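# Swap two shelf bins back into their color-marked spots

## Task

Each of the two bins on the shelf sits in the other's place. Move each one into the shelf spot marked with its own color, centered on that mark, with its open side facing outward and all its parts still inside. Because the board overhead is low, the bin may need tilting on the way in. Push each bin fully in so it sits behind the shelf's front lip. At the end no bin may still be tilted or held up by the gripper, and nothing counts as placed if it stays there only because the robot is holding it.

## Robot and tools

Robot: a single Doosan M1013 six-joint arm with a Robotiq 2F-140 two-finger gripper. There is one arm, so each command row describes only that arm. Occasionally a held part gets a brief tug, or a loose object gets nudged. Knocking or placing anything off the table fails the job.

Frame: the scene frame has its origin on the table surface right under the arm base, +z up, and +y to the left when facing along +x. The base itself may be slightly tilted. Results report end_effector_position in metres and end_effector_quat_wxyz, plus linear (m/s) and angular (rad/s) velocities. This point lies midway between the finger pads when closed; with closed fingers the tips extend about 33 mm past it, and about 9 mm when fully open. The fingers point along the gripper's +z and spread along its y. The printed position can be off, more so at long reach.

Tool execute_actions, argument actions: a list holding at most one item, or empty.
- Empty list {"actions": []}: no command; returns the current state along with camera pictures.
- Motion: {"rows": [[...]], "steps": N}, N from 4 to 15 (defaults to 15), each step 1/30 s. Supply 1 to 15 rows; row k is used on step k, and the final row repeats if rows run out.
- Wait: {"steps": N} with no rows, N up to 300; returns after N steps counted from the previous result, and your reply time uses up part of that.
- Optional pictures (true/false) adds images from cam_high, cam_low, cam_wrist (each 504x504).

A row has exactly 9 numbers in this order: joint_1 waist, joint_2 shoulder, joint_3 elbow, joint_4 forearm roll, joint_5 wrist pitch, joint_6 wrist roll, then gripper position, gripper force_limit, gripper speed. The six joint values are absolute target angles in radians, in the same form as the Joint positions line, not offsets. Ranges: waist, shoulder, forearm roll, wrist pitch, wrist roll -6.283 to 6.283; elbow -2.792 to 2.792. A target more than 0.010 rad outside a range and farther out than that joint's last reported angle gets the whole call refused (nothing is sent). Real ends may differ by up to 0.010 rad; targets past the real end are clipped there and the result may note "joint sent to its limit", possibly about an earlier action. Absence of that note does not prove there is room left.

Gripper values are scaled, each in [-1, 1]. position: +1 fully open (140 mm), pads touch near -0.8, -1 closes until blocked. force_limit: about 14 N at -1, 60 N at 0, 107 N at +1 (parts up to 40 mm wide). speed: roughly 30 mm/s at -1, 140 at 0, 250 at +1.

Motion limits: target speeds at most 2.09 rad/s (waist, shoulder), 3.14 (elbow), 3.93 (wrist joints), with 0.3 s ramp-up; joints are slowed together so they arrive at once. Each step the target is held within 0.456 rad (waist, shoulder), 0.683 (elbow), 0.854 (wrist joints) of the measured angle, and all targets are pulled back if they would put the gripper more than 70 mm from where it is. So big moves need several calls.

Timing: each result is taken 4 steps before the action ends; those steps then run while you reply. Between calls the arm keeps heading to the last row's target until it nearly stops or a step is HELD; after that only a new action moves or pushes further. Fingers already moving keep moving.

Result lines: Joint positions and Joint velocities in column order (rad, rad/s). Joint torques in the same order, with per-unit offset, scale and noise; changes at rest indicate contact or load. Flange force: outside force on the gripper incl. held weight, noisy, worst right after accelerating or stopping; "no reading" means unavailable. "joint command not followed": the clearance check altered or blocked targets (mount blocks and posts count as arm). HELD marks steps where your row was not fully sent. position_measured is in counts, 3 fully open to 230 pads touching, not linear. object_status: 0 moving, 1 blocked while opening, 2 blocked while closing (a grip), 3 reached target or pads touched (thin items may still be held). To grasp, send position -1 and confirm status 2. Stopped fingers stay put until position changes by 0.01 or more, or the object slips or is lost. To squeeze harder while at status 2, raise force_limit and switch position between -1 and -0.98. Closing moves the tips about 24 mm farther from the arm, so leave that clearance above surfaces.

Faults to avoid: contact torque reaching a joint's load limit (waist 299, shoulder 299, elbow 140, forearm roll 39.6, wrist pitch 39.6, wrist roll 39.6 N m, held weight included) or 144 N external force anywhere on arm, tool or load halts the arm for 10 s, drops the rest of the call, and the arm yields to the contact. Long holding heats motors; a MOTOR HOT line warns, and overheating applies the brakes (OVER-TEMPERATURE FAULT). Any stop is costly. Avoid drops, slips, slamming, hard hits and forceful pushes; move smoothly and efficiently.

zoom_image: camera (cam_high, cam_low or cam_wrist) and region [x0, y0, x1, y1] in pixels of that camera's latest image, origin top-left, at most 504 by 504; returns an enlarged view.

read_manual: optional section ("licences" only); returns URDF licence texts and does not move anything.

finished_scene: scene is the number of the current scene; ends it irreversibly and grades it (goal must hold and stay held). Check bins are released, level and pushed in first. Replying without any tool call also ends things. After a summary, start with an empty execute_actions call to learn the current scene and task.

Each tool is called after "Call:" as name(argument=value, ...) on one line, values as JSON.

## Session

Call:
execute_actions(actions=[])

Scene clock: 0.00 s of 14400.00 s.
end_effector_position=(+0.2222, -0.3595, +0.3527) position_measured=3 object_status=3 end_effector_quat_wxyz=(-0.330, +0.730, +0.590, -0.101) end_effector_velocity=(+0.000, -0.000, +0.000) end_effector_angular_velocity=(+0.001, -0.001, -0.000)
Joint positions: [-0.958  0.155  1.738 -0.23   1.918 -0.725]
Joint velocities: [ 0.     0.    -0.001  0.001  0.    -0.   ]
Joint torques (N m, as the joint torque sensors report them, + toward a larger angle): no reading
Flange force (N, the push that the arm receives, along the gripper's own x y z axes): no reading

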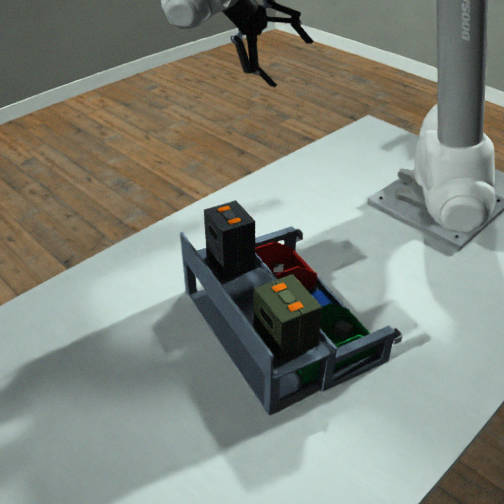

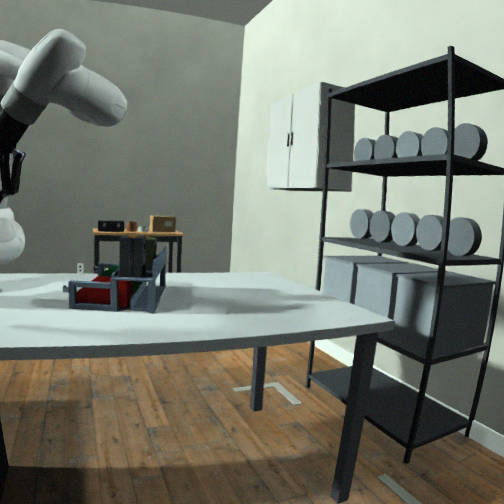

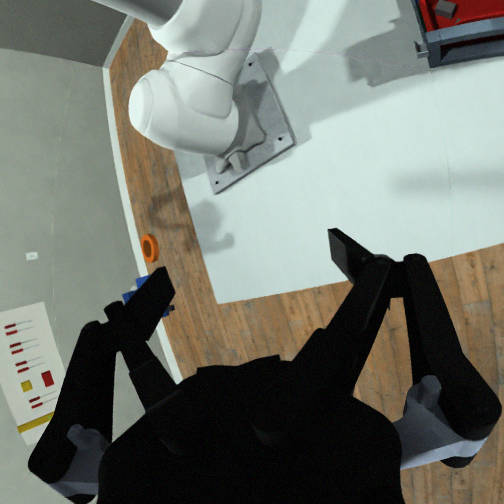

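Call:
zoom_image(camera="cam_high", region=[170, 190, 420, 420])

Call:
zoom_image(camera="cam_low", region=[50, 225, 190, 325])

Region (170, 190, 420, 420) of cam_high's 504x504 image, scaled by 2.016, with more detail than that image has; it fills the top 464 rows of this view, and the rest is white.

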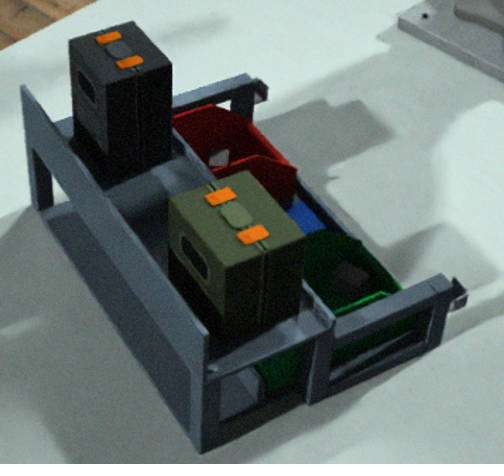

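Region (50, 225, 190, 325) of cam_low's 504x504 image, scaled by 3.600, with more detail than that image has; it fills the top 360 rows of this view, and the rest is white.

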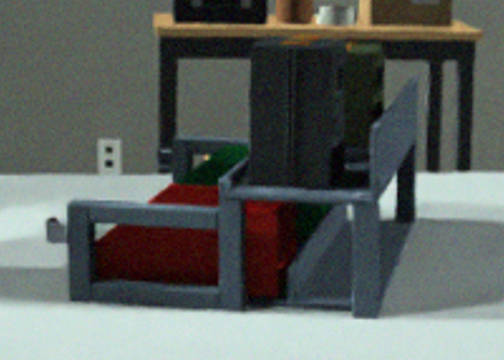

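Call:
execute_actions(actions=[{"rows":[[0,-0.3,2.0,0,1.3,1.571,1,0,0]]}])

Call:
execute_actions(actions=[{"steps":60}], pictures=true)

Scene clock: 0.83 s of 14400.00 s.
end_effector_position=(+0.3138, -0.2682, +0.3443) position_measured=3 object_status=3 end_effector_quat_wxyz=(-0.125, +0.824, +0.542, -0.107) end_effector_velocity=(+0.299, +0.359, +0.000) end_effector_angular_velocity=(-0.939, -0.811, -0.665)
Joint positions: [-0.717 -0.048  1.855 -0.127  1.642 -0.273]
Joint velocities: [ 0.908 -0.571  0.329  0.286 -0.77   1.696]
Joint torques (N m, as the joint torque sensors report them, + toward a larger angle): [ -6.15 -26.69 -34.88   2.52   1.53   0.07]
Flange force (N, the push that the arm receives, along the gripper's own x y z axes): [5.9 1.1 -4.6]
Steps of this call (steps 1 to 14: nothing new was sent; steps 15 to 25: the first 11 steps of this action). Readings (joint positions | what the end effector reports):
15: [-0.958 0.155 1.738 -0.230 1.918 -0.724] | position_measured=3 object_status=3
16: [-0.955 0.152 1.741 -0.228 1.913 -0.718] | position_measured=3 object_status=3
18: [-0.925 0.123 1.758 -0.213 1.872 -0.662] | position_measured=3 object_status=3
22: [-0.808 0.016 1.818 -0.160 1.729 -0.443] | position_measured=3 object_status=3
25: the state above

Scene clock: 2.83 s of 14400.00 s.
end_effector_position=(+0.4166, +0.0470, +0.3603) position_measured=3 object_status=3 end_effector_quat_wxyz=(+0.001, +0.997, +0.014, +0.071) end_effector_velocity=(+0.000, -0.000, +0.001) end_effector_angular_velocity=(+0.000, -0.001, -0.001)
Joint positions: [ 0.    -0.3    2.     0.     1.3    1.571]
Joint velocities: [-0.    -0.    -0.001 -0.     0.     0.001]
Joint torques (N m, as the joint torque sensors report them, + toward a larger angle): [ -1.58  -9.13 -40.49   3.8    0.34  -0.08]
Flange force (N, the push that the arm receives, along the gripper's own x y z axes): [-1.4 -4.0 -1.6]
Kept back: nothing.
Steps of this call (steps 1 to 4: the last 4 steps of your previous action; steps 5 to 45: the robot went on to your last target; steps 46 to 60: nothing new was sent). Readings (joint positions | what the end effector reports):
1: [-0.687 -0.066 1.866 -0.118 1.617 -0.215] | position_measured=3 object_status=3
2: [-0.656 -0.084 1.876 -0.109 1.593 -0.156] | position_measured=3 object_status=3
4: [-0.593 -0.115 1.894 -0.093 1.551 -0.038] | position_measured=3 object_status=3
8: [-0.464 -0.166 1.923 -0.068 1.481 0.203] | position_measured=3 object_status=3
60: the state above
The arm was judged still, so your last target was given up. Only a new action makes it travel on or press farther. Fingers that are still opening or closing keep moving.

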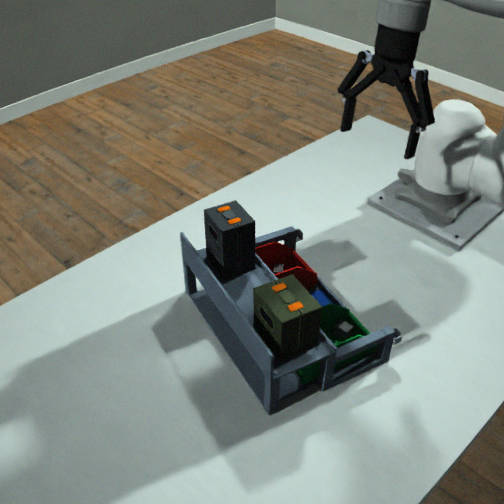

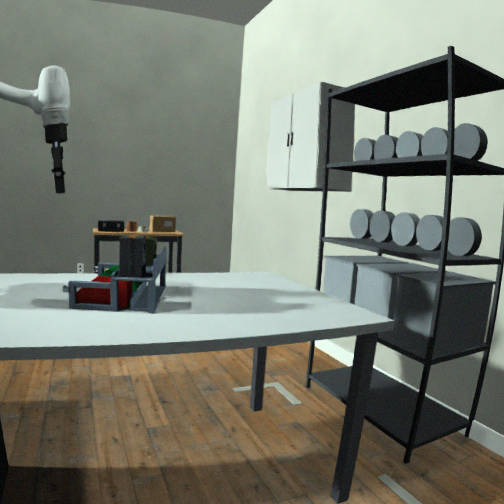

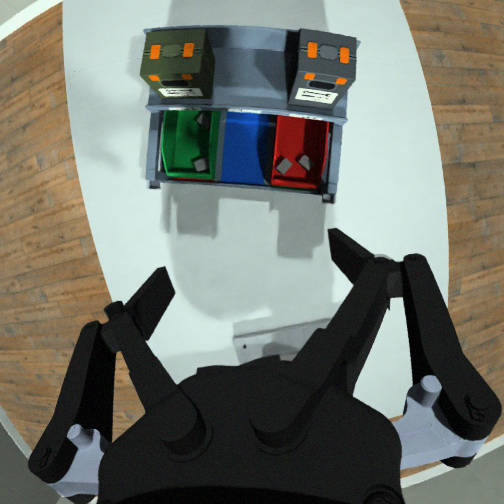

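Call:
zoom_image(camera="cam_wrist", region=[130, 70, 370, 220])

Region (130, 70, 370, 220) of cam_wrist's 504x504 image, scaled by 2.100, with more detail than that image has; it fills the top 315 rows of this view, and the rest is white.

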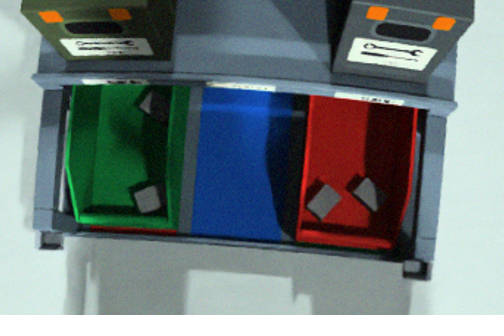

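Call:
execute_actions(actions=[{"rows":[[0,-0.093,2.096,0,1.139,1.571,0,0,0]]}])

Call:
execute_actions(actions=[{"steps":20}], pictures=true)

Call:
zoom_image(camera="cam_wrist", region=[100, 50, 400, 300])

Scene clock: 3.60 s of 14400.00 s.
end_effector_position=(+0.4479, +0.0475, +0.2270) position_measured=75 object_status=0 end_effector_quat_wxyz=(+0.002, +1.000, +0.014, +0.004) end_effector_velocity=(+0.021, -0.001, -0.248) end_effector_angular_velocity=(-0.009, +0.252, -0.001)
Joint positions: [-0.    -0.103  2.091  0.     1.147  1.571]
Joint velocities: [-0.     0.365  0.165 -0.002 -0.278  0.001]
Joint torques (N m, as the joint torque sensors report them, + toward a larger angle): [  3.33 -63.71 -48.46   4.88   1.24   0.27]
Flange force (N, the push that the arm receives, along the gripper's own x y z axes): [-2.9 -5.2 -4.9]
Steps of this call (steps 1 to 12: nothing new was sent; steps 13 to 23: the first 11 steps of this action). Readings (joint positions | what the end effector reports):
13: [0.000 -0.300 2.000 0.000 1.300 1.571] | position_measured=3 object_status=0
14: [0.000 -0.297 2.001 0.000 1.297 1.571] | position_measured=6 object_status=0
16: [0.000 -0.267 2.015 0.000 1.274 1.571] | position_measured=21 object_status=0
20: [0.000 -0.166 2.062 0.000 1.195 1.571] | position_measured=52 object_status=0
23: the state above

Scene clock: 4.27 s of 14400.00 s.
end_effector_position=(+0.4486, +0.0474, +0.2199) position_measured=129 object_status=3 end_effector_quat_wxyz=(+0.002, +1.000, +0.014, +0.000) end_effector_velocity=(-0.000, +0.000, -0.000) end_effector_angular_velocity=(+0.000, +0.001, +0.001)
Joint positions: [-0.    -0.093  2.096  0.     1.139  1.571]
Joint velocities: [ 0.     0.001  0.     0.     0.    -0.001]
Joint torques (N m, as the joint torque sensors report them, + toward a larger angle): [ -3.54 -27.19 -36.19   3.47   1.     0.46]
Flange force (N, the push that the arm receives, along the gripper's own x y z axes): [1.2 -6.6 -0.6]
Kept back: nothing.
Steps of this call (steps 1 to 4: the last 4 steps of your previous action; steps 5 to 20: the robot went on to your last target). Readings (joint positions | what the end effector reports):
1: [-0.000 -0.095 2.095 0.000 1.141 1.571] | position_measured=82 object_status=0
2: [-0.000 -0.093 2.096 0.000 1.139 1.571] | position_measured=90 object_status=0
4: [-0.000 -0.093 2.096 0.000 1.139 1.571] | position_measured=105 object_status=0
8: [-0.000 -0.093 2.096 0.000 1.139 1.571] | position_measured=129 object_status=0
20: the state above

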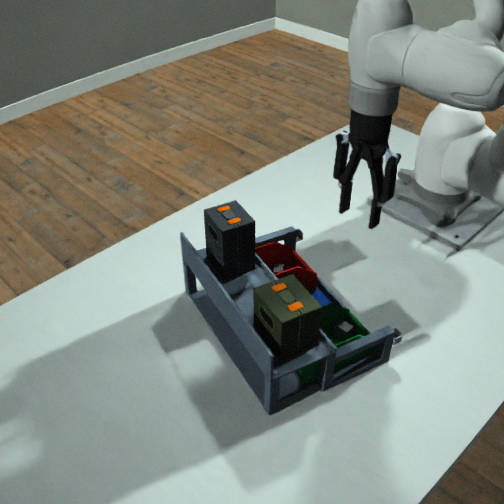

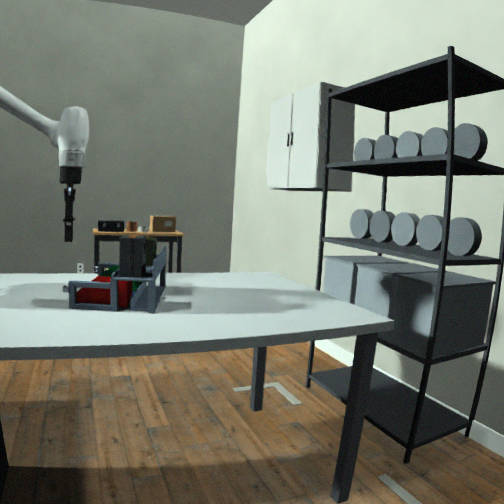

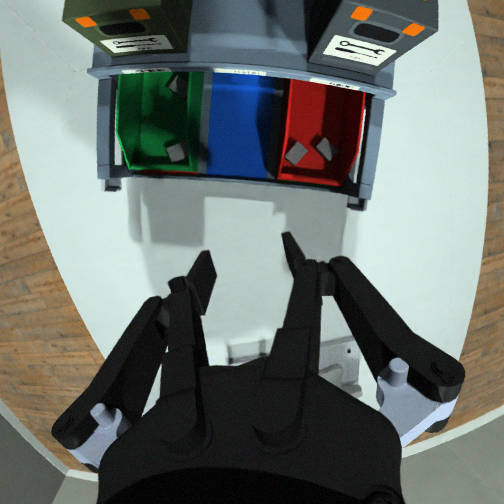

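Region (100, 50, 400, 300) of cam_wrist's 504x504 image, scaled by 1.680, with more detail than that image has.

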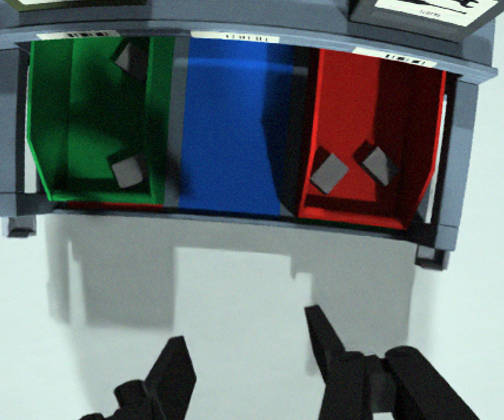

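Call:
execute_actions(actions=[{"rows":[[0.057,0.1287,2.0126,0,1.0003,1.936,-0.3,0,0]]}])

Call:
execute_actions(actions=[{"steps":15}], pictures=true)

Scene clock: 5.13 s of 14400.00 s.
end_effector_position=(+0.5412, +0.0794, +0.1529) position_measured=167 object_status=0 end_effector_quat_wxyz=(+0.002, +0.991, -0.134, +0.000) end_effector_velocity=(+0.136, +0.059, -0.125) end_effector_angular_velocity=(-0.001, +0.003, -0.461)
Joint positions: [ 0.055  0.12   2.016 -0.     1.006  1.921]
Joint velocities: [ 0.088  0.339 -0.126 -0.001 -0.208  0.549]
Joint torques (N m, as the joint torque sensors report them, + toward a larger angle): [ -3.34 -81.5  -34.34   2.62   1.87   0.21]
Flange force (N, the push that the arm receives, along the gripper's own x y z axes): [-3.6 -9.4 -2.2]
Steps of this call (steps 1 to 15: the robot went on to your last target; steps 16 to 26: the first 11 steps of this action). Readings (joint positions | what the end effector reports):
16: [-0.000 -0.093 2.096 -0.000 1.139 1.571] | position_measured=129 object_status=0
17: [0.001 -0.090 2.095 -0.000 1.137 1.577] | position_measured=132 object_status=0
19: [0.008 -0.060 2.084 -0.000 1.118 1.626] | position_measured=147 object_status=0
23: [0.038 0.056 2.040 -0.000 1.046 1.816] | position_measured=167 object_status=0
26: the state above

Scene clock: 5.63 s of 14400.00 s.
end_effector_position=(+0.5451, +0.0811, +0.1497) position_measured=167 object_status=3 end_effector_quat_wxyz=(+0.002, +0.990, -0.140, +0.001) end_effector_velocity=(-0.000, +0.000, -0.000) end_effector_angular_velocity=(+0.000, +0.001, -0.000)
Joint positions: [ 0.057  0.129  2.013 -0.     1.     1.936]
Joint velocities: [ 0.  0.  0.  0.  0. -0.]
Joint torques (N m, as the joint torque sensors report them, + toward a larger angle): [ -0.31 -44.48 -32.13   2.86   0.69  -0.26]
Flange force (N, the push that the arm receives, along the gripper's own x y z axes): [-0.8 -0.4 -5.0]
Kept back: nothing.
Steps of this call (steps 1 to 4: the last 4 steps of your previous action; steps 5 to 15: the robot went on to your last target). Readings (joint positions | what the end effector reports):
1: [0.057 0.127 2.013 -0.000 1.001 1.933] | position_measured=167 object_status=0
2: [0.057 0.129 2.013 -0.000 1.001 1.935] | position_measured=167 object_status=3
4: [0.057 0.129 2.013 -0.000 1.000 1.936] | position_measured=167 object_status=3
8: [0.057 0.129 2.013 -0.000 1.000 1.936] | position_measured=167 object_status=3
15: the state above

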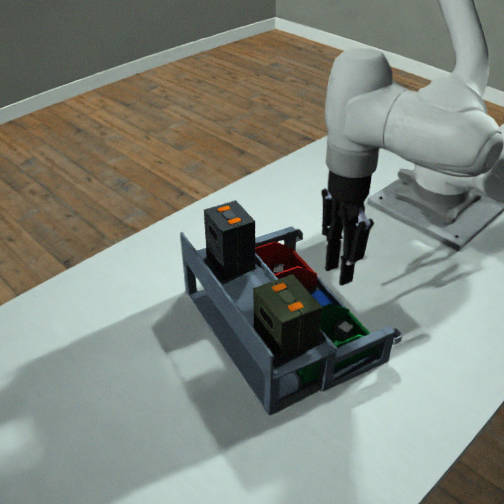

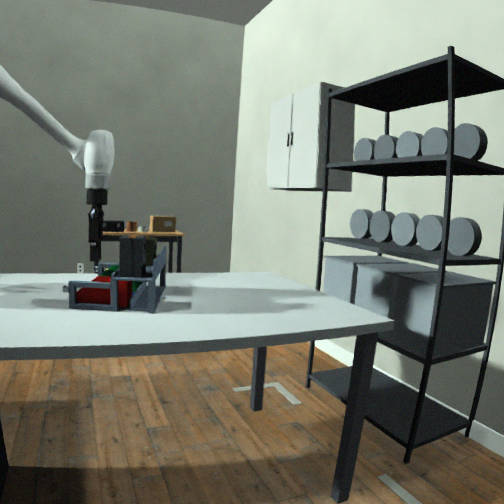

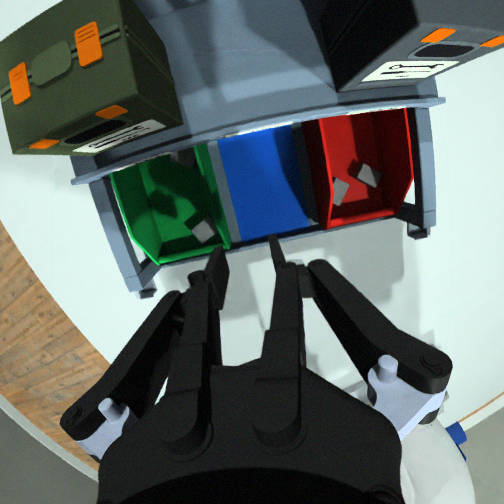

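Call:
zoom_image(camera="cam_wrist", region=[130, 110, 370, 290])

Call:
zoom_image(camera="cam_high", region=[280, 240, 410, 370])

Region (130, 110, 370, 290) of cam_wrist's 504x504 image, scaled by 2.100, with more detail than that image has; it fills the top 378 rows of this view, and the rest is white.

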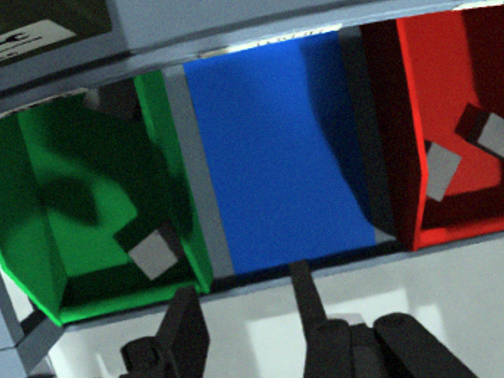

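Region (280, 240, 410, 370) of cam_high's 504x504 image, scaled by 3.877, with more detail than that image has.

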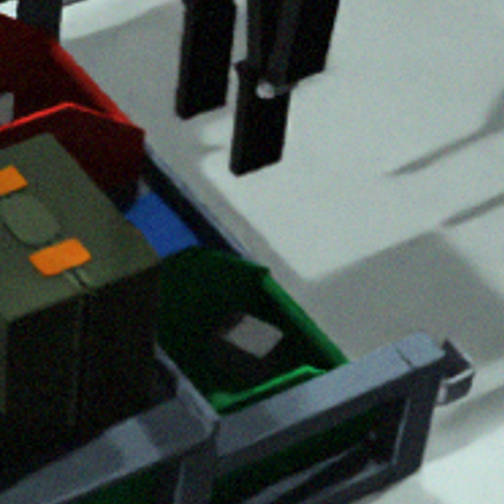

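Call:
execute_actions(actions=[{"rows":[[0.0928,0.199,1.9808,0,0.9618,1.972,-0.3,0,0]]}])

Call:
execute_actions(actions=[{"steps":8}], pictures=true)

Call:
zoom_image(camera="cam_low", region=[50, 225, 190, 325])

Scene clock: 6.37 s of 14400.00 s.
end_effector_position=(+0.5726, +0.1042, +0.1246) position_measured=167 object_status=3 end_effector_quat_wxyz=(+0.002, +0.990, -0.140, +0.001) end_effector_velocity=(-0.000, -0.000, -0.000) end_effector_angular_velocity=(-0.000, +0.000, -0.000)
Joint positions: [ 0.093  0.199  1.981 -0.     0.962  1.972]
Joint velocities: [-0. -0.  0. -0. -0.  0.]
Joint torques (N m, as the joint torque sensors report them, + toward a larger angle): [ -2.54 -52.86 -32.01   3.14   1.04   0.33]
Flange force (N, the push that the arm receives, along the gripper's own x y z axes): [-0.4 -3.7 -2.4]
Steps of this call (steps 1 to 11: the robot went on to your last target; steps 12 to 22: the first 11 steps of this action). Readings (joint positions | what the end effector reports):
12: [0.057 0.129 2.013 -0.000 1.000 1.936] | position_measured=167 object_status=3
13: [0.059 0.132 2.011 -0.000 0.998 1.938] | position_measured=167 object_status=3
15: [0.074 0.161 1.997 -0.000 0.982 1.953] | position_measured=167 object_status=3
19: [0.093 0.199 1.981 -0.000 0.962 1.972] | position_measured=167 object_status=3
22: the state above

Scene clock: 6.63 s of 14400.00 s.
end_effector_position=(+0.5727, +0.1042, +0.1246) position_measured=167 object_status=3 end_effector_quat_wxyz=(+0.002, +0.990, -0.140, +0.001) end_effector_velocity=(+0.000, +0.000, +0.001) end_effector_angular_velocity=(+0.000, -0.001, +0.000)
Joint positions: [ 0.093  0.199  1.981 -0.     0.962  1.972]
Joint velocities: [ 0.    -0.001 -0.     0.    -0.    -0.   ]
Joint torques (N m, as the joint torque sensors report them, + toward a larger angle): [ -1.85 -51.07 -32.73   3.14   0.49   0.12]
Flange force (N, the push that the arm receives, along the gripper's own x y z axes): [-3.6 -1.2 -3.8]
Kept back: nothing.
Steps of this call (steps 1 to 4: the last 4 steps of your previous action; steps 5 to 8: the robot went on to your last target). Readings (joint positions | what the end effector reports):
1: [0.093 0.199 1.981 -0.000 0.962 1.972] | position_measured=167 object_status=3
2: [0.093 0.199 1.981 -0.000 0.962 1.972] | position_measured=167 object_status=3
4: [0.093 0.199 1.981 -0.000 0.962 1.972] | position_measured=167 object_status=3
8: the state above

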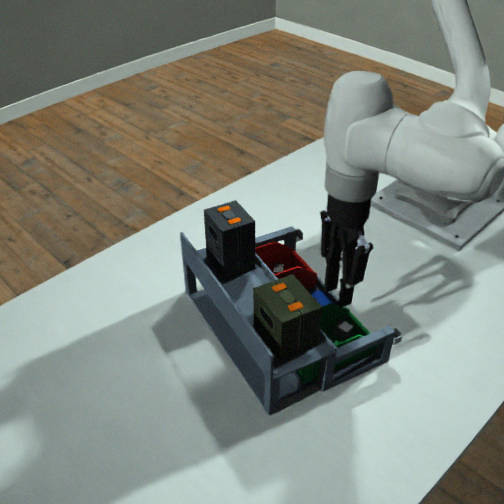

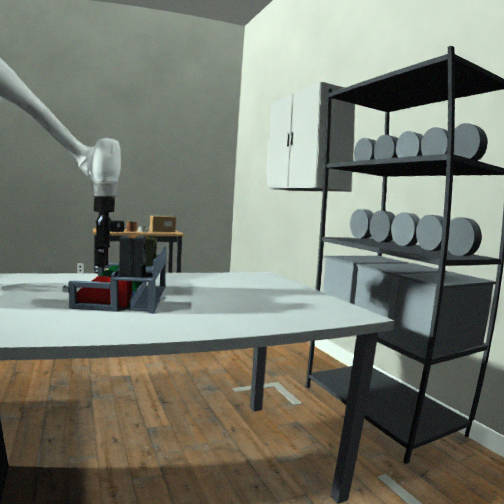

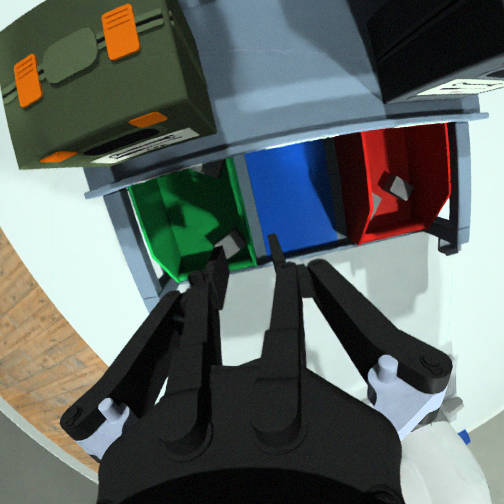

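Region (50, 225, 190, 325) of cam_low's 504x504 image, scaled by 3.600, with more detail than that image has; it fills the top 360 rows of this view, and the rest is white.

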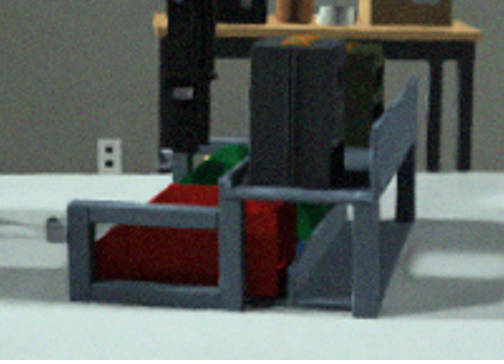

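Call:
execute_actions(actions=[{"rows":[[0.0928,0.17,1.9808,0,0.99,0.4,-0.3,0,0]]}])

Call:
execute_actions(actions=[{"rows":[[0.0671,0.2503,1.9141,0,0.9772,-1.1955,-0.3,0,0]]}])

Call:
execute_actions(actions=[{"steps":30}], pictures=true)

Call:
zoom_image(camera="cam_low", region=[50, 225, 190, 325])

Scene clock: 7.30 s of 14400.00 s.
end_effector_position=(+0.5671, +0.1036, +0.1362) position_measured=167 object_status=3 end_effector_quat_wxyz=(+0.002, +0.978, +0.211, +0.000) end_effector_velocity=(-0.018, -0.002, +0.036) end_effector_angular_velocity=(-0.006, +0.010, +3.784)
Joint positions: [ 0.093  0.179  1.981 -0.     0.981  1.267]
Joint velocities: [ 0.    -0.064  0.    -0.     0.061 -3.784]
Joint torques (N m, as the joint torque sensors report them, + toward a larger angle): [ -4.01 -46.47 -32.31   2.84   0.74  -0.46]
Flange force (N, the push that the arm receives, along the gripper's own x y z axes): [-1.0 -7.3 -4.6]
Steps of this call (steps 1 to 9: the robot went on to your last target; steps 10 to 20: the first 11 steps of this action). Readings (joint positions | what the end effector reports):
10: [0.093 0.199 1.981 -0.000 0.962 1.972] | position_measured=167 object_status=3
11: [0.093 0.199 1.981 -0.000 0.962 1.966] | position_measured=167 object_status=3
13: [0.093 0.197 1.981 -0.000 0.964 1.910] | position_measured=167 object_status=3
17: [0.093 0.187 1.981 -0.000 0.973 1.624] | position_measured=167 object_status=3
20: the state above

Scene clock: 7.80 s of 14400.00 s.
end_effector_position=(+0.5989, +0.0959, +0.1291) position_measured=167 object_status=3 end_effector_quat_wxyz=(+0.001, +0.452, +0.892, -0.001) end_effector_velocity=(+0.084, -0.021, -0.031) end_effector_angular_velocity=(-0.007, +0.020, +3.679)
Joint positions: [ 0.074  0.23   1.932 -0.     0.979 -0.532]
Joint velocities: [-0.049  0.148 -0.126 -0.    -0.015 -3.728]
Joint torques (N m, as the joint torque sensors report them, + toward a larger angle): [ -0.66 -61.68 -30.93   2.92   0.72  -0.01]
Flange force (N, the push that the arm receives, along the gripper's own x y z axes): [4.7 2.7 -4.7]
Steps of this call (steps 1 to 4: the last 4 steps of your previous action; steps 5 to 15: the first 11 steps of this action). Readings (joint positions | what the end effector reports):
5: [0.093 0.172 1.981 -0.000 0.988 0.683] | position_measured=167 object_status=3
6: [0.093 0.172 1.981 -0.000 0.988 0.586] | position_measured=167 object_status=3
8: [0.091 0.177 1.976 -0.000 0.987 0.354] | position_measured=167 object_status=3
12: [0.081 0.208 1.950 -0.000 0.982 -0.153] | position_measured=167 object_status=3
15: the state above

Scene clock: 8.80 s of 14400.00 s.
end_effector_position=(+0.6108, +0.0928, +0.1248) position_measured=167 object_status=3 end_effector_quat_wxyz=(+0.001, +0.140, +0.990, -0.002) end_effector_velocity=(-0.000, -0.000, -0.000) end_effector_angular_velocity=(-0.000, +0.000, +0.000)
Joint positions: [ 0.067  0.25   1.914 -0.     0.977 -1.196]
Joint velocities: [-0.     0.     0.    -0.001  0.     0.   ]
Joint torques (N m, as the joint torque sensors report them, + toward a larger angle): [ -2.72 -56.09 -31.85   2.78   0.51   0.11]
Flange force (N, the push that the arm receives, along the gripper's own x y z axes): [2.3 3.2 -5.3]
Kept back: nothing.
Steps of this call (steps 1 to 4: the last 4 steps of your previous action; steps 5 to 30: the robot went on to your last target). Readings (joint positions | what the end effector reports):
1: [0.072 0.234 1.928 -0.000 0.979 -0.656] | position_measured=167 object_status=3
2: [0.071 0.238 1.925 -0.000 0.979 -0.772] | position_measured=167 object_status=3
4: [0.069 0.244 1.919 -0.000 0.978 -0.963] | position_measured=167 object_status=3
8: [0.067 0.250 1.914 -0.000 0.977 -1.174] | position_measured=167 object_status=3
30: the state above
The arm was judged still, so your last target was given up. Only a new action makes it travel on or press farther. Fingers that are still opening or closing keep moving.

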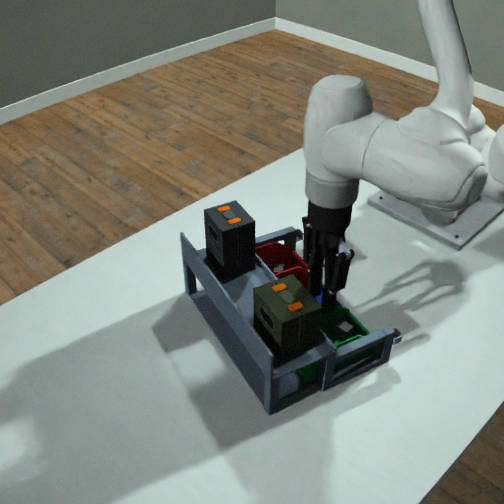

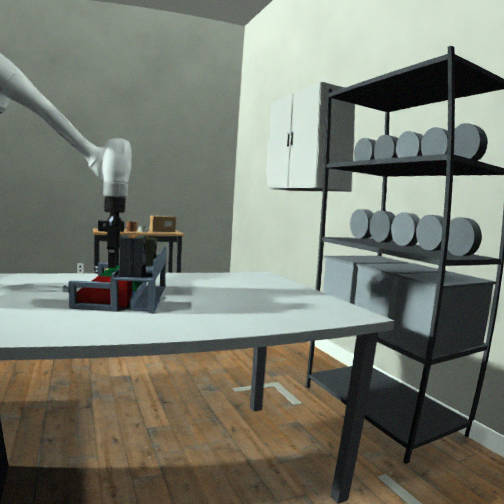

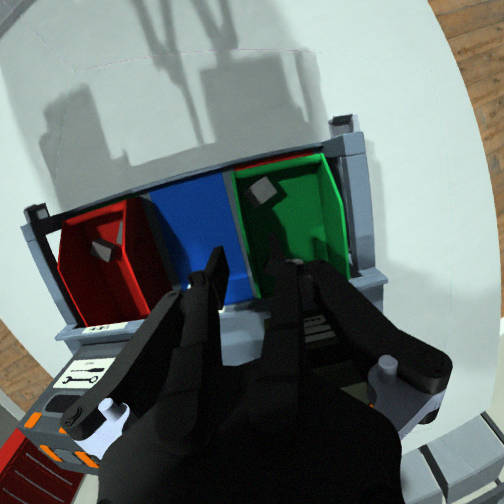

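Region (50, 225, 190, 325) of cam_low's 504x504 image, scaled by 3.600, with more detail than that image has; it fills the top 360 rows of this view, and the rest is white.

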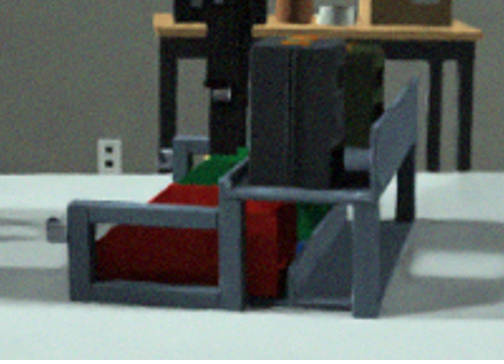

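Call:
execute_actions(actions=[{"rows":[[0.0671,0.302,1.9547,0,0.8849,-1.1955,-0.4,0,0]]}])

Call:
execute_actions(actions=[{"steps":8}], pictures=true)

Call:
zoom_image(camera="cam_wrist", region=[130, 110, 400, 330])

Call:
zoom_image(camera="cam_high", region=[260, 230, 410, 380])

Scene clock: 9.33 s of 14400.00 s.
end_effector_position=(+0.6109, +0.0926, +0.0745) position_measured=179 object_status=0 end_effector_quat_wxyz=(+0.001, +0.140, +0.990, -0.002) end_effector_velocity=(+0.001, +0.000, +0.002) end_effector_angular_velocity=(-0.000, -0.004, +0.001)
Joint positions: [ 0.067  0.302  1.955  0.     0.885 -1.196]
Joint velocities: [ 0.    -0.003 -0.001 -0.001 -0.    -0.   ]
Joint torques (N m, as the joint torque sensors report them, + toward a larger angle): [ -2.85 -59.66 -30.13   2.77   0.66  -0.16]
Flange force (N, the push that the arm receives, along the gripper's own x y z axes): [3.0 3.8 -4.2]
Steps of this call (steps 1 to 5: nothing new was sent; steps 6 to 16: the first 11 steps of this action). Readings (joint positions | what the end effector reports):
6: [0.067 0.250 1.914 -0.000 0.977 -1.196] | position_measured=167 object_status=0
7: [0.067 0.254 1.916 0.000 0.970 -1.196] | position_measured=170 object_status=0
9: [0.067 0.281 1.939 0.000 0.921 -1.196] | position_measured=179 object_status=0
13: [0.067 0.302 1.955 0.000 0.885 -1.196] | position_measured=179 object_status=0
16: the state above

Scene clock: 9.60 s of 14400.00 s.
end_effector_position=(+0.6110, +0.0926, +0.0746) position_measured=179 object_status=3 end_effector_quat_wxyz=(+0.001, +0.140, +0.990, -0.002) end_effector_velocity=(-0.000, +0.000, -0.000) end_effector_angular_velocity=(+0.000, +0.001, -0.001)
Joint positions: [ 0.067  0.302  1.955  0.     0.885 -1.196]
Joint velocities: [ 0.     0.     0.     0.001 -0.     0.001]
Joint torques (N m, as the joint torque sensors report them, + toward a larger angle): [ -3.39 -58.35 -28.89   2.72   0.51  -0.09]
Flange force (N, the push that the arm receives, along the gripper's own x y z axes): [1.9 4.9 -6.4]
Kept back: nothing.
Steps of this call (steps 1 to 4: the last 4 steps of your previous action; steps 5 to 8: the robot went on to your last target). Readings (joint positions | what the end effector reports):
1: [0.067 0.302 1.955 0.000 0.885 -1.196] | position_measured=179 object_status=0
2: [0.067 0.302 1.955 0.000 0.885 -1.196] | position_measured=179 object_status=0
4: [0.067 0.302 1.955 0.000 0.885 -1.196] | position_measured=179 object_status=3
8: the state above

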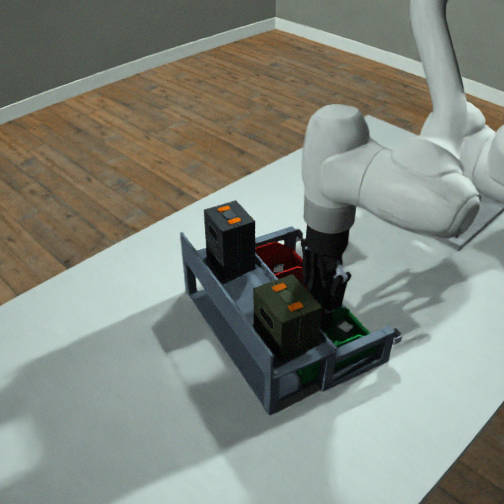

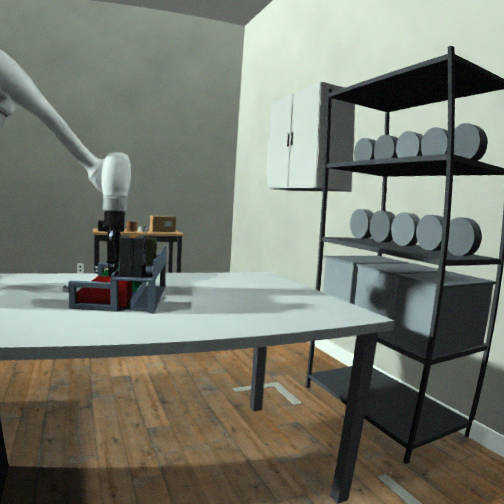

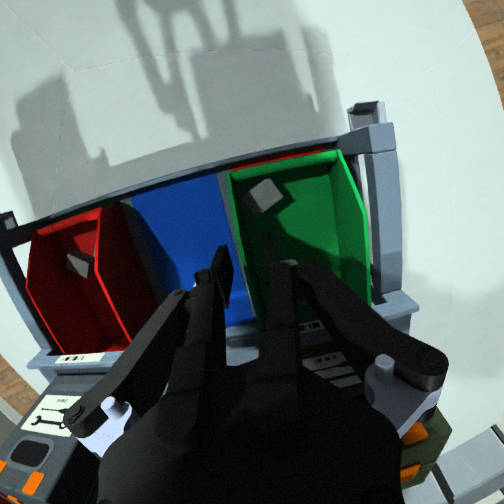

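Region (130, 110, 400, 330) of cam_wrist's 504x504 image, scaled by 1.867, with more detail than that image has; it fills the top 411 rows of this view, and the rest is white.

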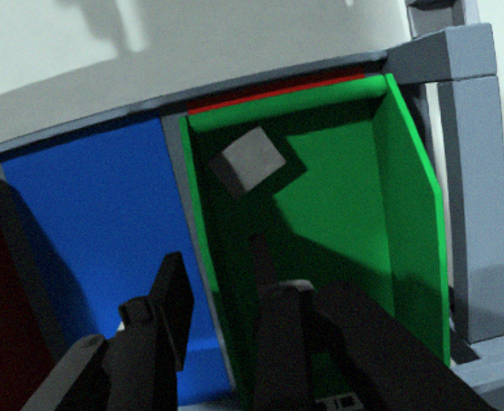

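Region (260, 230, 410, 380) of cam_high's 504x504 image, scaled by 3.360, with more detail than that image has.

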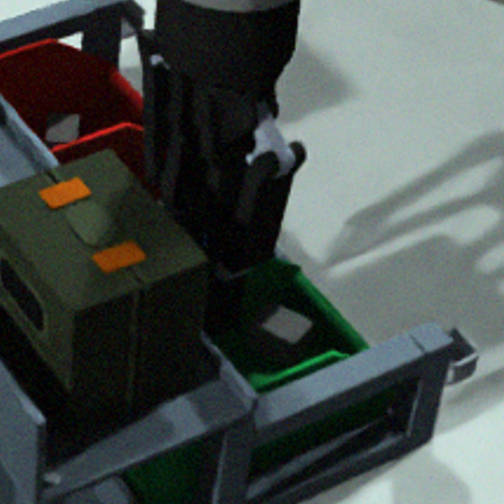

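Call:
execute_actions(actions=[{"rows":[[0.1151,0.2323,2.0982,-0.1384,0.6327,-1.043,-0.4,0,0]]}])

Call:
execute_actions(actions=[{"steps":8}], pictures=true)

Scene clock: 10.23 s of 14400.00 s.
end_effector_position=(+0.6013, +0.0939, +0.0620) position_measured=179 object_status=3 end_effector_quat_wxyz=(+0.100, +0.139, +0.985, -0.015) end_effector_velocity=(+0.001, -0.000, -0.000) end_effector_angular_velocity=(-0.001, -0.003, -0.001)
Joint positions: [ 0.115  0.232  2.098 -0.138  0.633 -1.043]
Joint velocities: [ 0.     0.     0.001 -0.003 -0.004  0.004]
Joint torques (N m, as the joint torque sensors report them, + toward a larger angle): [ -0.67 -49.94 -27.99   2.34   0.41   0.22]
Flange force (N, the push that the arm receives, along the gripper's own x y z axes): [1.0 -0.9 -5.6]
Steps of this call (steps 1 to 8: the robot went on to your last target; steps 9 to 19: the first 11 steps of this action). Readings (joint positions | what the end effector reports):
9: [0.067 0.302 1.955 -0.000 0.885 -1.196] | position_measured=179 object_status=3
10: [0.068 0.300 1.958 -0.004 0.877 -1.192] | position_measured=179 object_status=3
12: [0.079 0.285 1.990 -0.035 0.822 -1.158] | position_measured=179 object_status=3
16: [0.112 0.237 2.089 -0.129 0.649 -1.053] | position_measured=179 object_status=3
19: the state above

Scene clock: 10.50 s of 14400.00 s.
end_effector_position=(+0.6011, +0.0938, +0.0618) position_measured=179 object_status=3 end_effector_quat_wxyz=(+0.100, +0.139, +0.985, -0.016) end_effector_velocity=(-0.001, -0.000, -0.001) end_effector_angular_velocity=(-0.000, +0.002, -0.000)
Joint positions: [ 0.115  0.232  2.098 -0.138  0.633 -1.043]
Joint velocities: [-0.     0.     0.002 -0.    -0.     0.   ]
Joint torques (N m, as the joint torque sensors report them, + toward a larger angle): [ -1.99 -51.24 -28.4    2.42   0.38  -0.03]
Flange force (N, the push that the arm receives, along the gripper's own x y z axes): [1.2 2.3 -3.7]
Kept back: nothing.
Steps of this call (steps 1 to 4: the last 4 steps of your previous action; steps 5 to 8: the robot went on to your last target). Readings (joint positions | what the end effector reports):
1: [0.115 0.232 2.098 -0.138 0.633 -1.043] | position_measured=179 object_status=3
2: [0.115 0.232 2.098 -0.138 0.633 -1.043] | position_measured=179 object_status=3
4: [0.115 0.232 2.098 -0.138 0.633 -1.043] | position_measured=179 object_status=3
8: the state above

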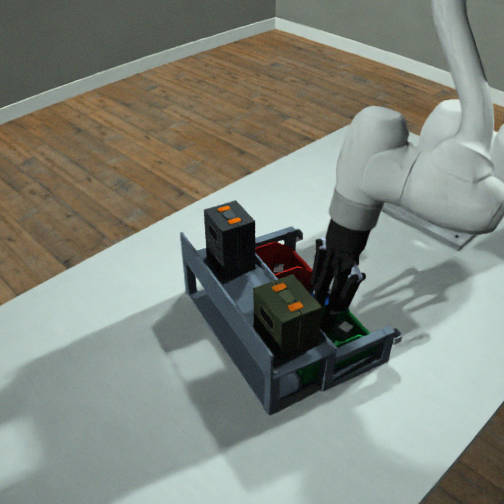

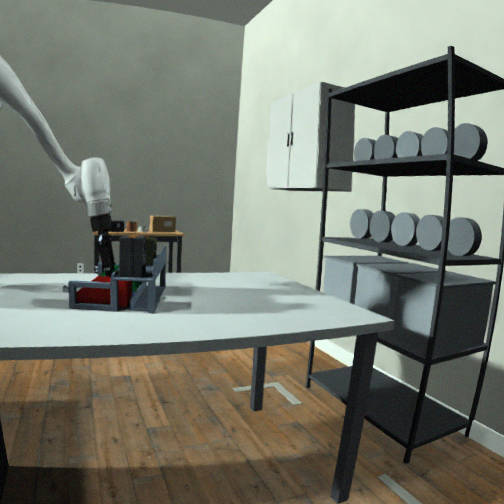

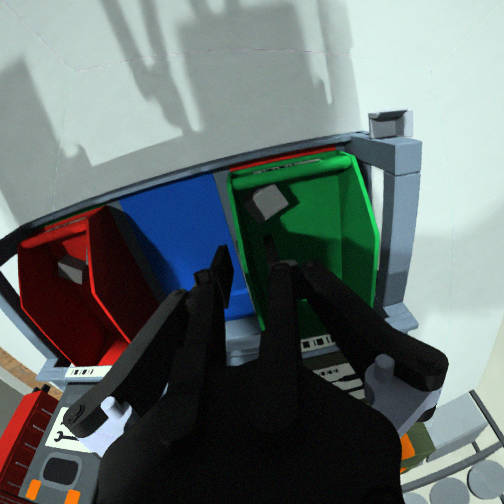

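Call:
execute_actions(actions=[{"rows":[[0.1151,0.2323,2.0982,-0.1384,0.6327,-1.043,-1,0.6,-0.3]]}])

Call:
execute_actions(actions=[{"steps":10}])

Call:
execute_actions(actions=[{"rows":[[0.0905,0.2585,2.026,-0.058,0.766,-1.128,-1,0.6,-0.3]]}])

Call:
execute_actions(actions=[{"steps":6}], pictures=true)

Call:
zoom_image(camera="cam_wrist", region=[130, 110, 430, 350])

Scene clock: 11.23 s of 14400.00 s.
end_effector_position=(+0.6011, +0.0937, +0.0618) position_measured=231 object_status=0 end_effector_quat_wxyz=(+0.100, +0.139, +0.985, -0.016) end_effector_velocity=(-0.001, -0.000, -0.001) end_effector_angular_velocity=(-0.000, +0.003, +0.000)
Joint positions: [ 0.115  0.232  2.098 -0.138  0.633 -1.043]
Joint velocities: [-0.     0.001  0.001  0.     0.    -0.001]
Joint torques (N m, as the joint torque sensors report them, + toward a larger angle): [ -0.88 -46.8  -23.73   2.26   0.91   0.  ]
Flange force (N, the push that the arm receives, along the gripper's own x y z axes): [-3.2 1.3 -11.0]
Steps of this call (steps 1 to 11: the robot went on to your last target; steps 12 to 22: the first 11 steps of this action). Readings (joint positions | what the end effector reports):
12: [0.115 0.232 2.098 -0.138 0.633 -1.043] | position_measured=179 object_status=0
13: [0.115 0.232 2.098 -0.138 0.633 -1.043] | position_measured=181 object_status=0
15: [0.115 0.232 2.098 -0.138 0.633 -1.043] | position_measured=193 object_status=0
19: [0.115 0.232 2.098 -0.138 0.633 -1.043] | position_measured=216 object_status=0
22: the state above

Scene clock: 11.57 s of 14400.00 s.
end_effector_position=(+0.6011, +0.0937, +0.0618) position_measured=231 object_status=3 end_effector_quat_wxyz=(+0.100, +0.139, +0.985, -0.016) end_effector_velocity=(-0.000, -0.000, +0.000) end_effector_angular_velocity=(-0.000, -0.000, -0.000)
Joint positions: [ 0.115  0.232  2.098 -0.138  0.633 -1.043]
Joint velocities: [-0.    -0.001  0.001 -0.    -0.     0.   ]
Joint torques (N m, as the joint torque sensors report them, + toward a larger angle): [ -3.35 -44.48 -22.86   2.82   0.48   0.04]
Flange force (N, the push that the arm receives, along the gripper's own x y z axes): [-1.1 5.0 -16.1]
Kept back: nothing.
Steps of this call (steps 1 to 4: the last 4 steps of your previous action; steps 5 to 10: the robot went on to your last target). Readings (joint positions | what the end effector reports):
1: [0.115 0.232 2.098 -0.138 0.633 -1.043] | position_measured=231 object_status=0
2: [0.115 0.232 2.098 -0.138 0.633 -1.043] | position_measured=231 object_status=0
4: [0.115 0.232 2.098 -0.138 0.633 -1.043] | position_measured=231 object_status=0
8: [0.115 0.232 2.098 -0.138 0.633 -1.043] | position_measured=231 object_status=3
10: the state above

Scene clock: 11.93 s of 14400.00 s.
end_effector_position=(+0.6047, +0.0929, +0.0718) position_measured=231 object_status=3 end_effector_quat_wxyz=(+0.050, +0.142, +0.989, -0.009) end_effector_velocity=(-0.001, +0.000, -0.000) end_effector_angular_velocity=(+0.000, +0.002, +0.001)
Joint positions: [ 0.09   0.259  2.026 -0.058  0.766 -1.128]
Joint velocities: [-0.     0.    -0.     0.001  0.002 -0.002]
Joint torques (N m, as the joint torque sensors report them, + toward a larger angle): [  0.34 -56.42 -26.83   3.04   1.44   0.09]
Flange force (N, the push that the arm receives, along the gripper's own x y z axes): [-6.0 1.4 -1.0]
Steps of this call (steps 1 to 11: the first 11 steps of this action). Readings (joint positions | what the end effector reports):
1: [0.115 0.232 2.098 -0.138 0.633 -1.043] | position_measured=231 object_status=3
2: [0.114 0.234 2.095 -0.134 0.640 -1.047] | position_measured=231 object_status=3
4: [0.104 0.244 2.065 -0.101 0.695 -1.082] | position_measured=231 object_status=3
8: [0.090 0.259 2.026 -0.058 0.766 -1.128] | position_measured=231 object_status=3
11: the state above

Scene clock: 12.13 s of 14400.00 s.
end_effector_position=(+0.6048, +0.0929, +0.0718) position_measured=231 object_status=3 end_effector_quat_wxyz=(+0.050, +0.142, +0.989, -0.009) end_effector_velocity=(+0.000, +0.000, +0.000) end_effector_angular_velocity=(+0.000, -0.000, -0.001)
Joint positions: [ 0.09   0.259  2.026 -0.058  0.766 -1.128]
Joint velocities: [ 0.     0.    -0.     0.001 -0.     0.   ]
Joint torques (N m, as the joint torque sensors report them, + toward a larger angle): [ -1.29 -55.76 -28.32   2.94   0.76  -0.03]
Flange force (N, the push that the arm receives, along the gripper's own x y z axes): [-2.1 2.8 -2.9]
Kept back: nothing.
Steps of this call (steps 1 to 4: the last 4 steps of your previous action; steps 5 to 6: the robot went on to your last target). Readings (joint positions | what the end effector reports):
1: [0.090 0.259 2.026 -0.058 0.766 -1.128] | position_measured=231 object_status=3
2: [0.090 0.259 2.026 -0.058 0.766 -1.128] | position_measured=231 object_status=3
4: [0.090 0.259 2.026 -0.058 0.766 -1.128] | position_measured=231 object_status=3
6: the state above

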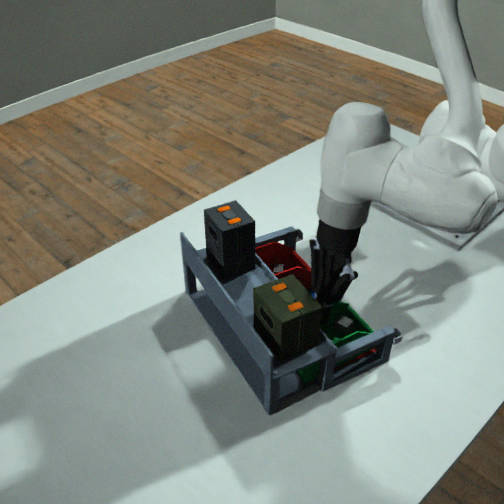

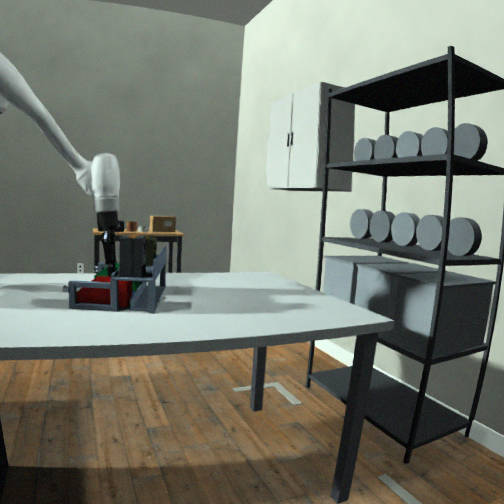

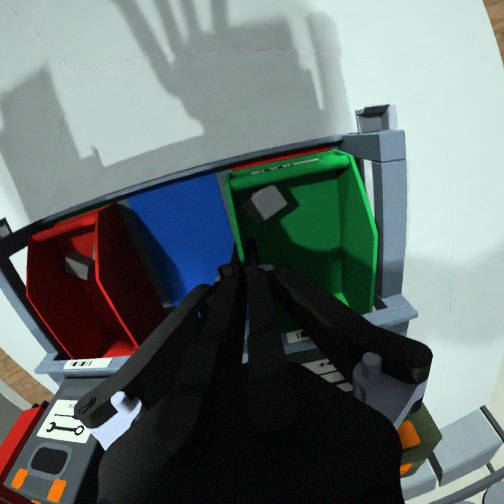

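Region (130, 110, 430, 350) of cam_wrist's 504x504 image, scaled by 1.680, with more detail than that image has; it fills the top 403 rows of this view, and the rest is white.

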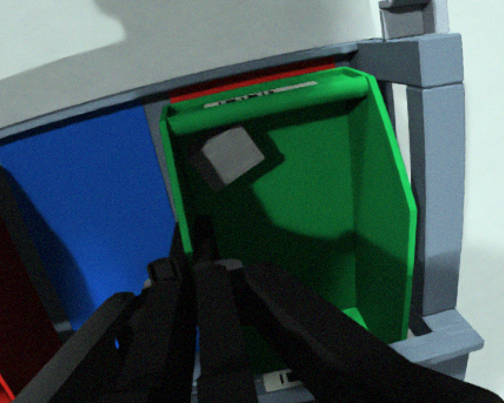

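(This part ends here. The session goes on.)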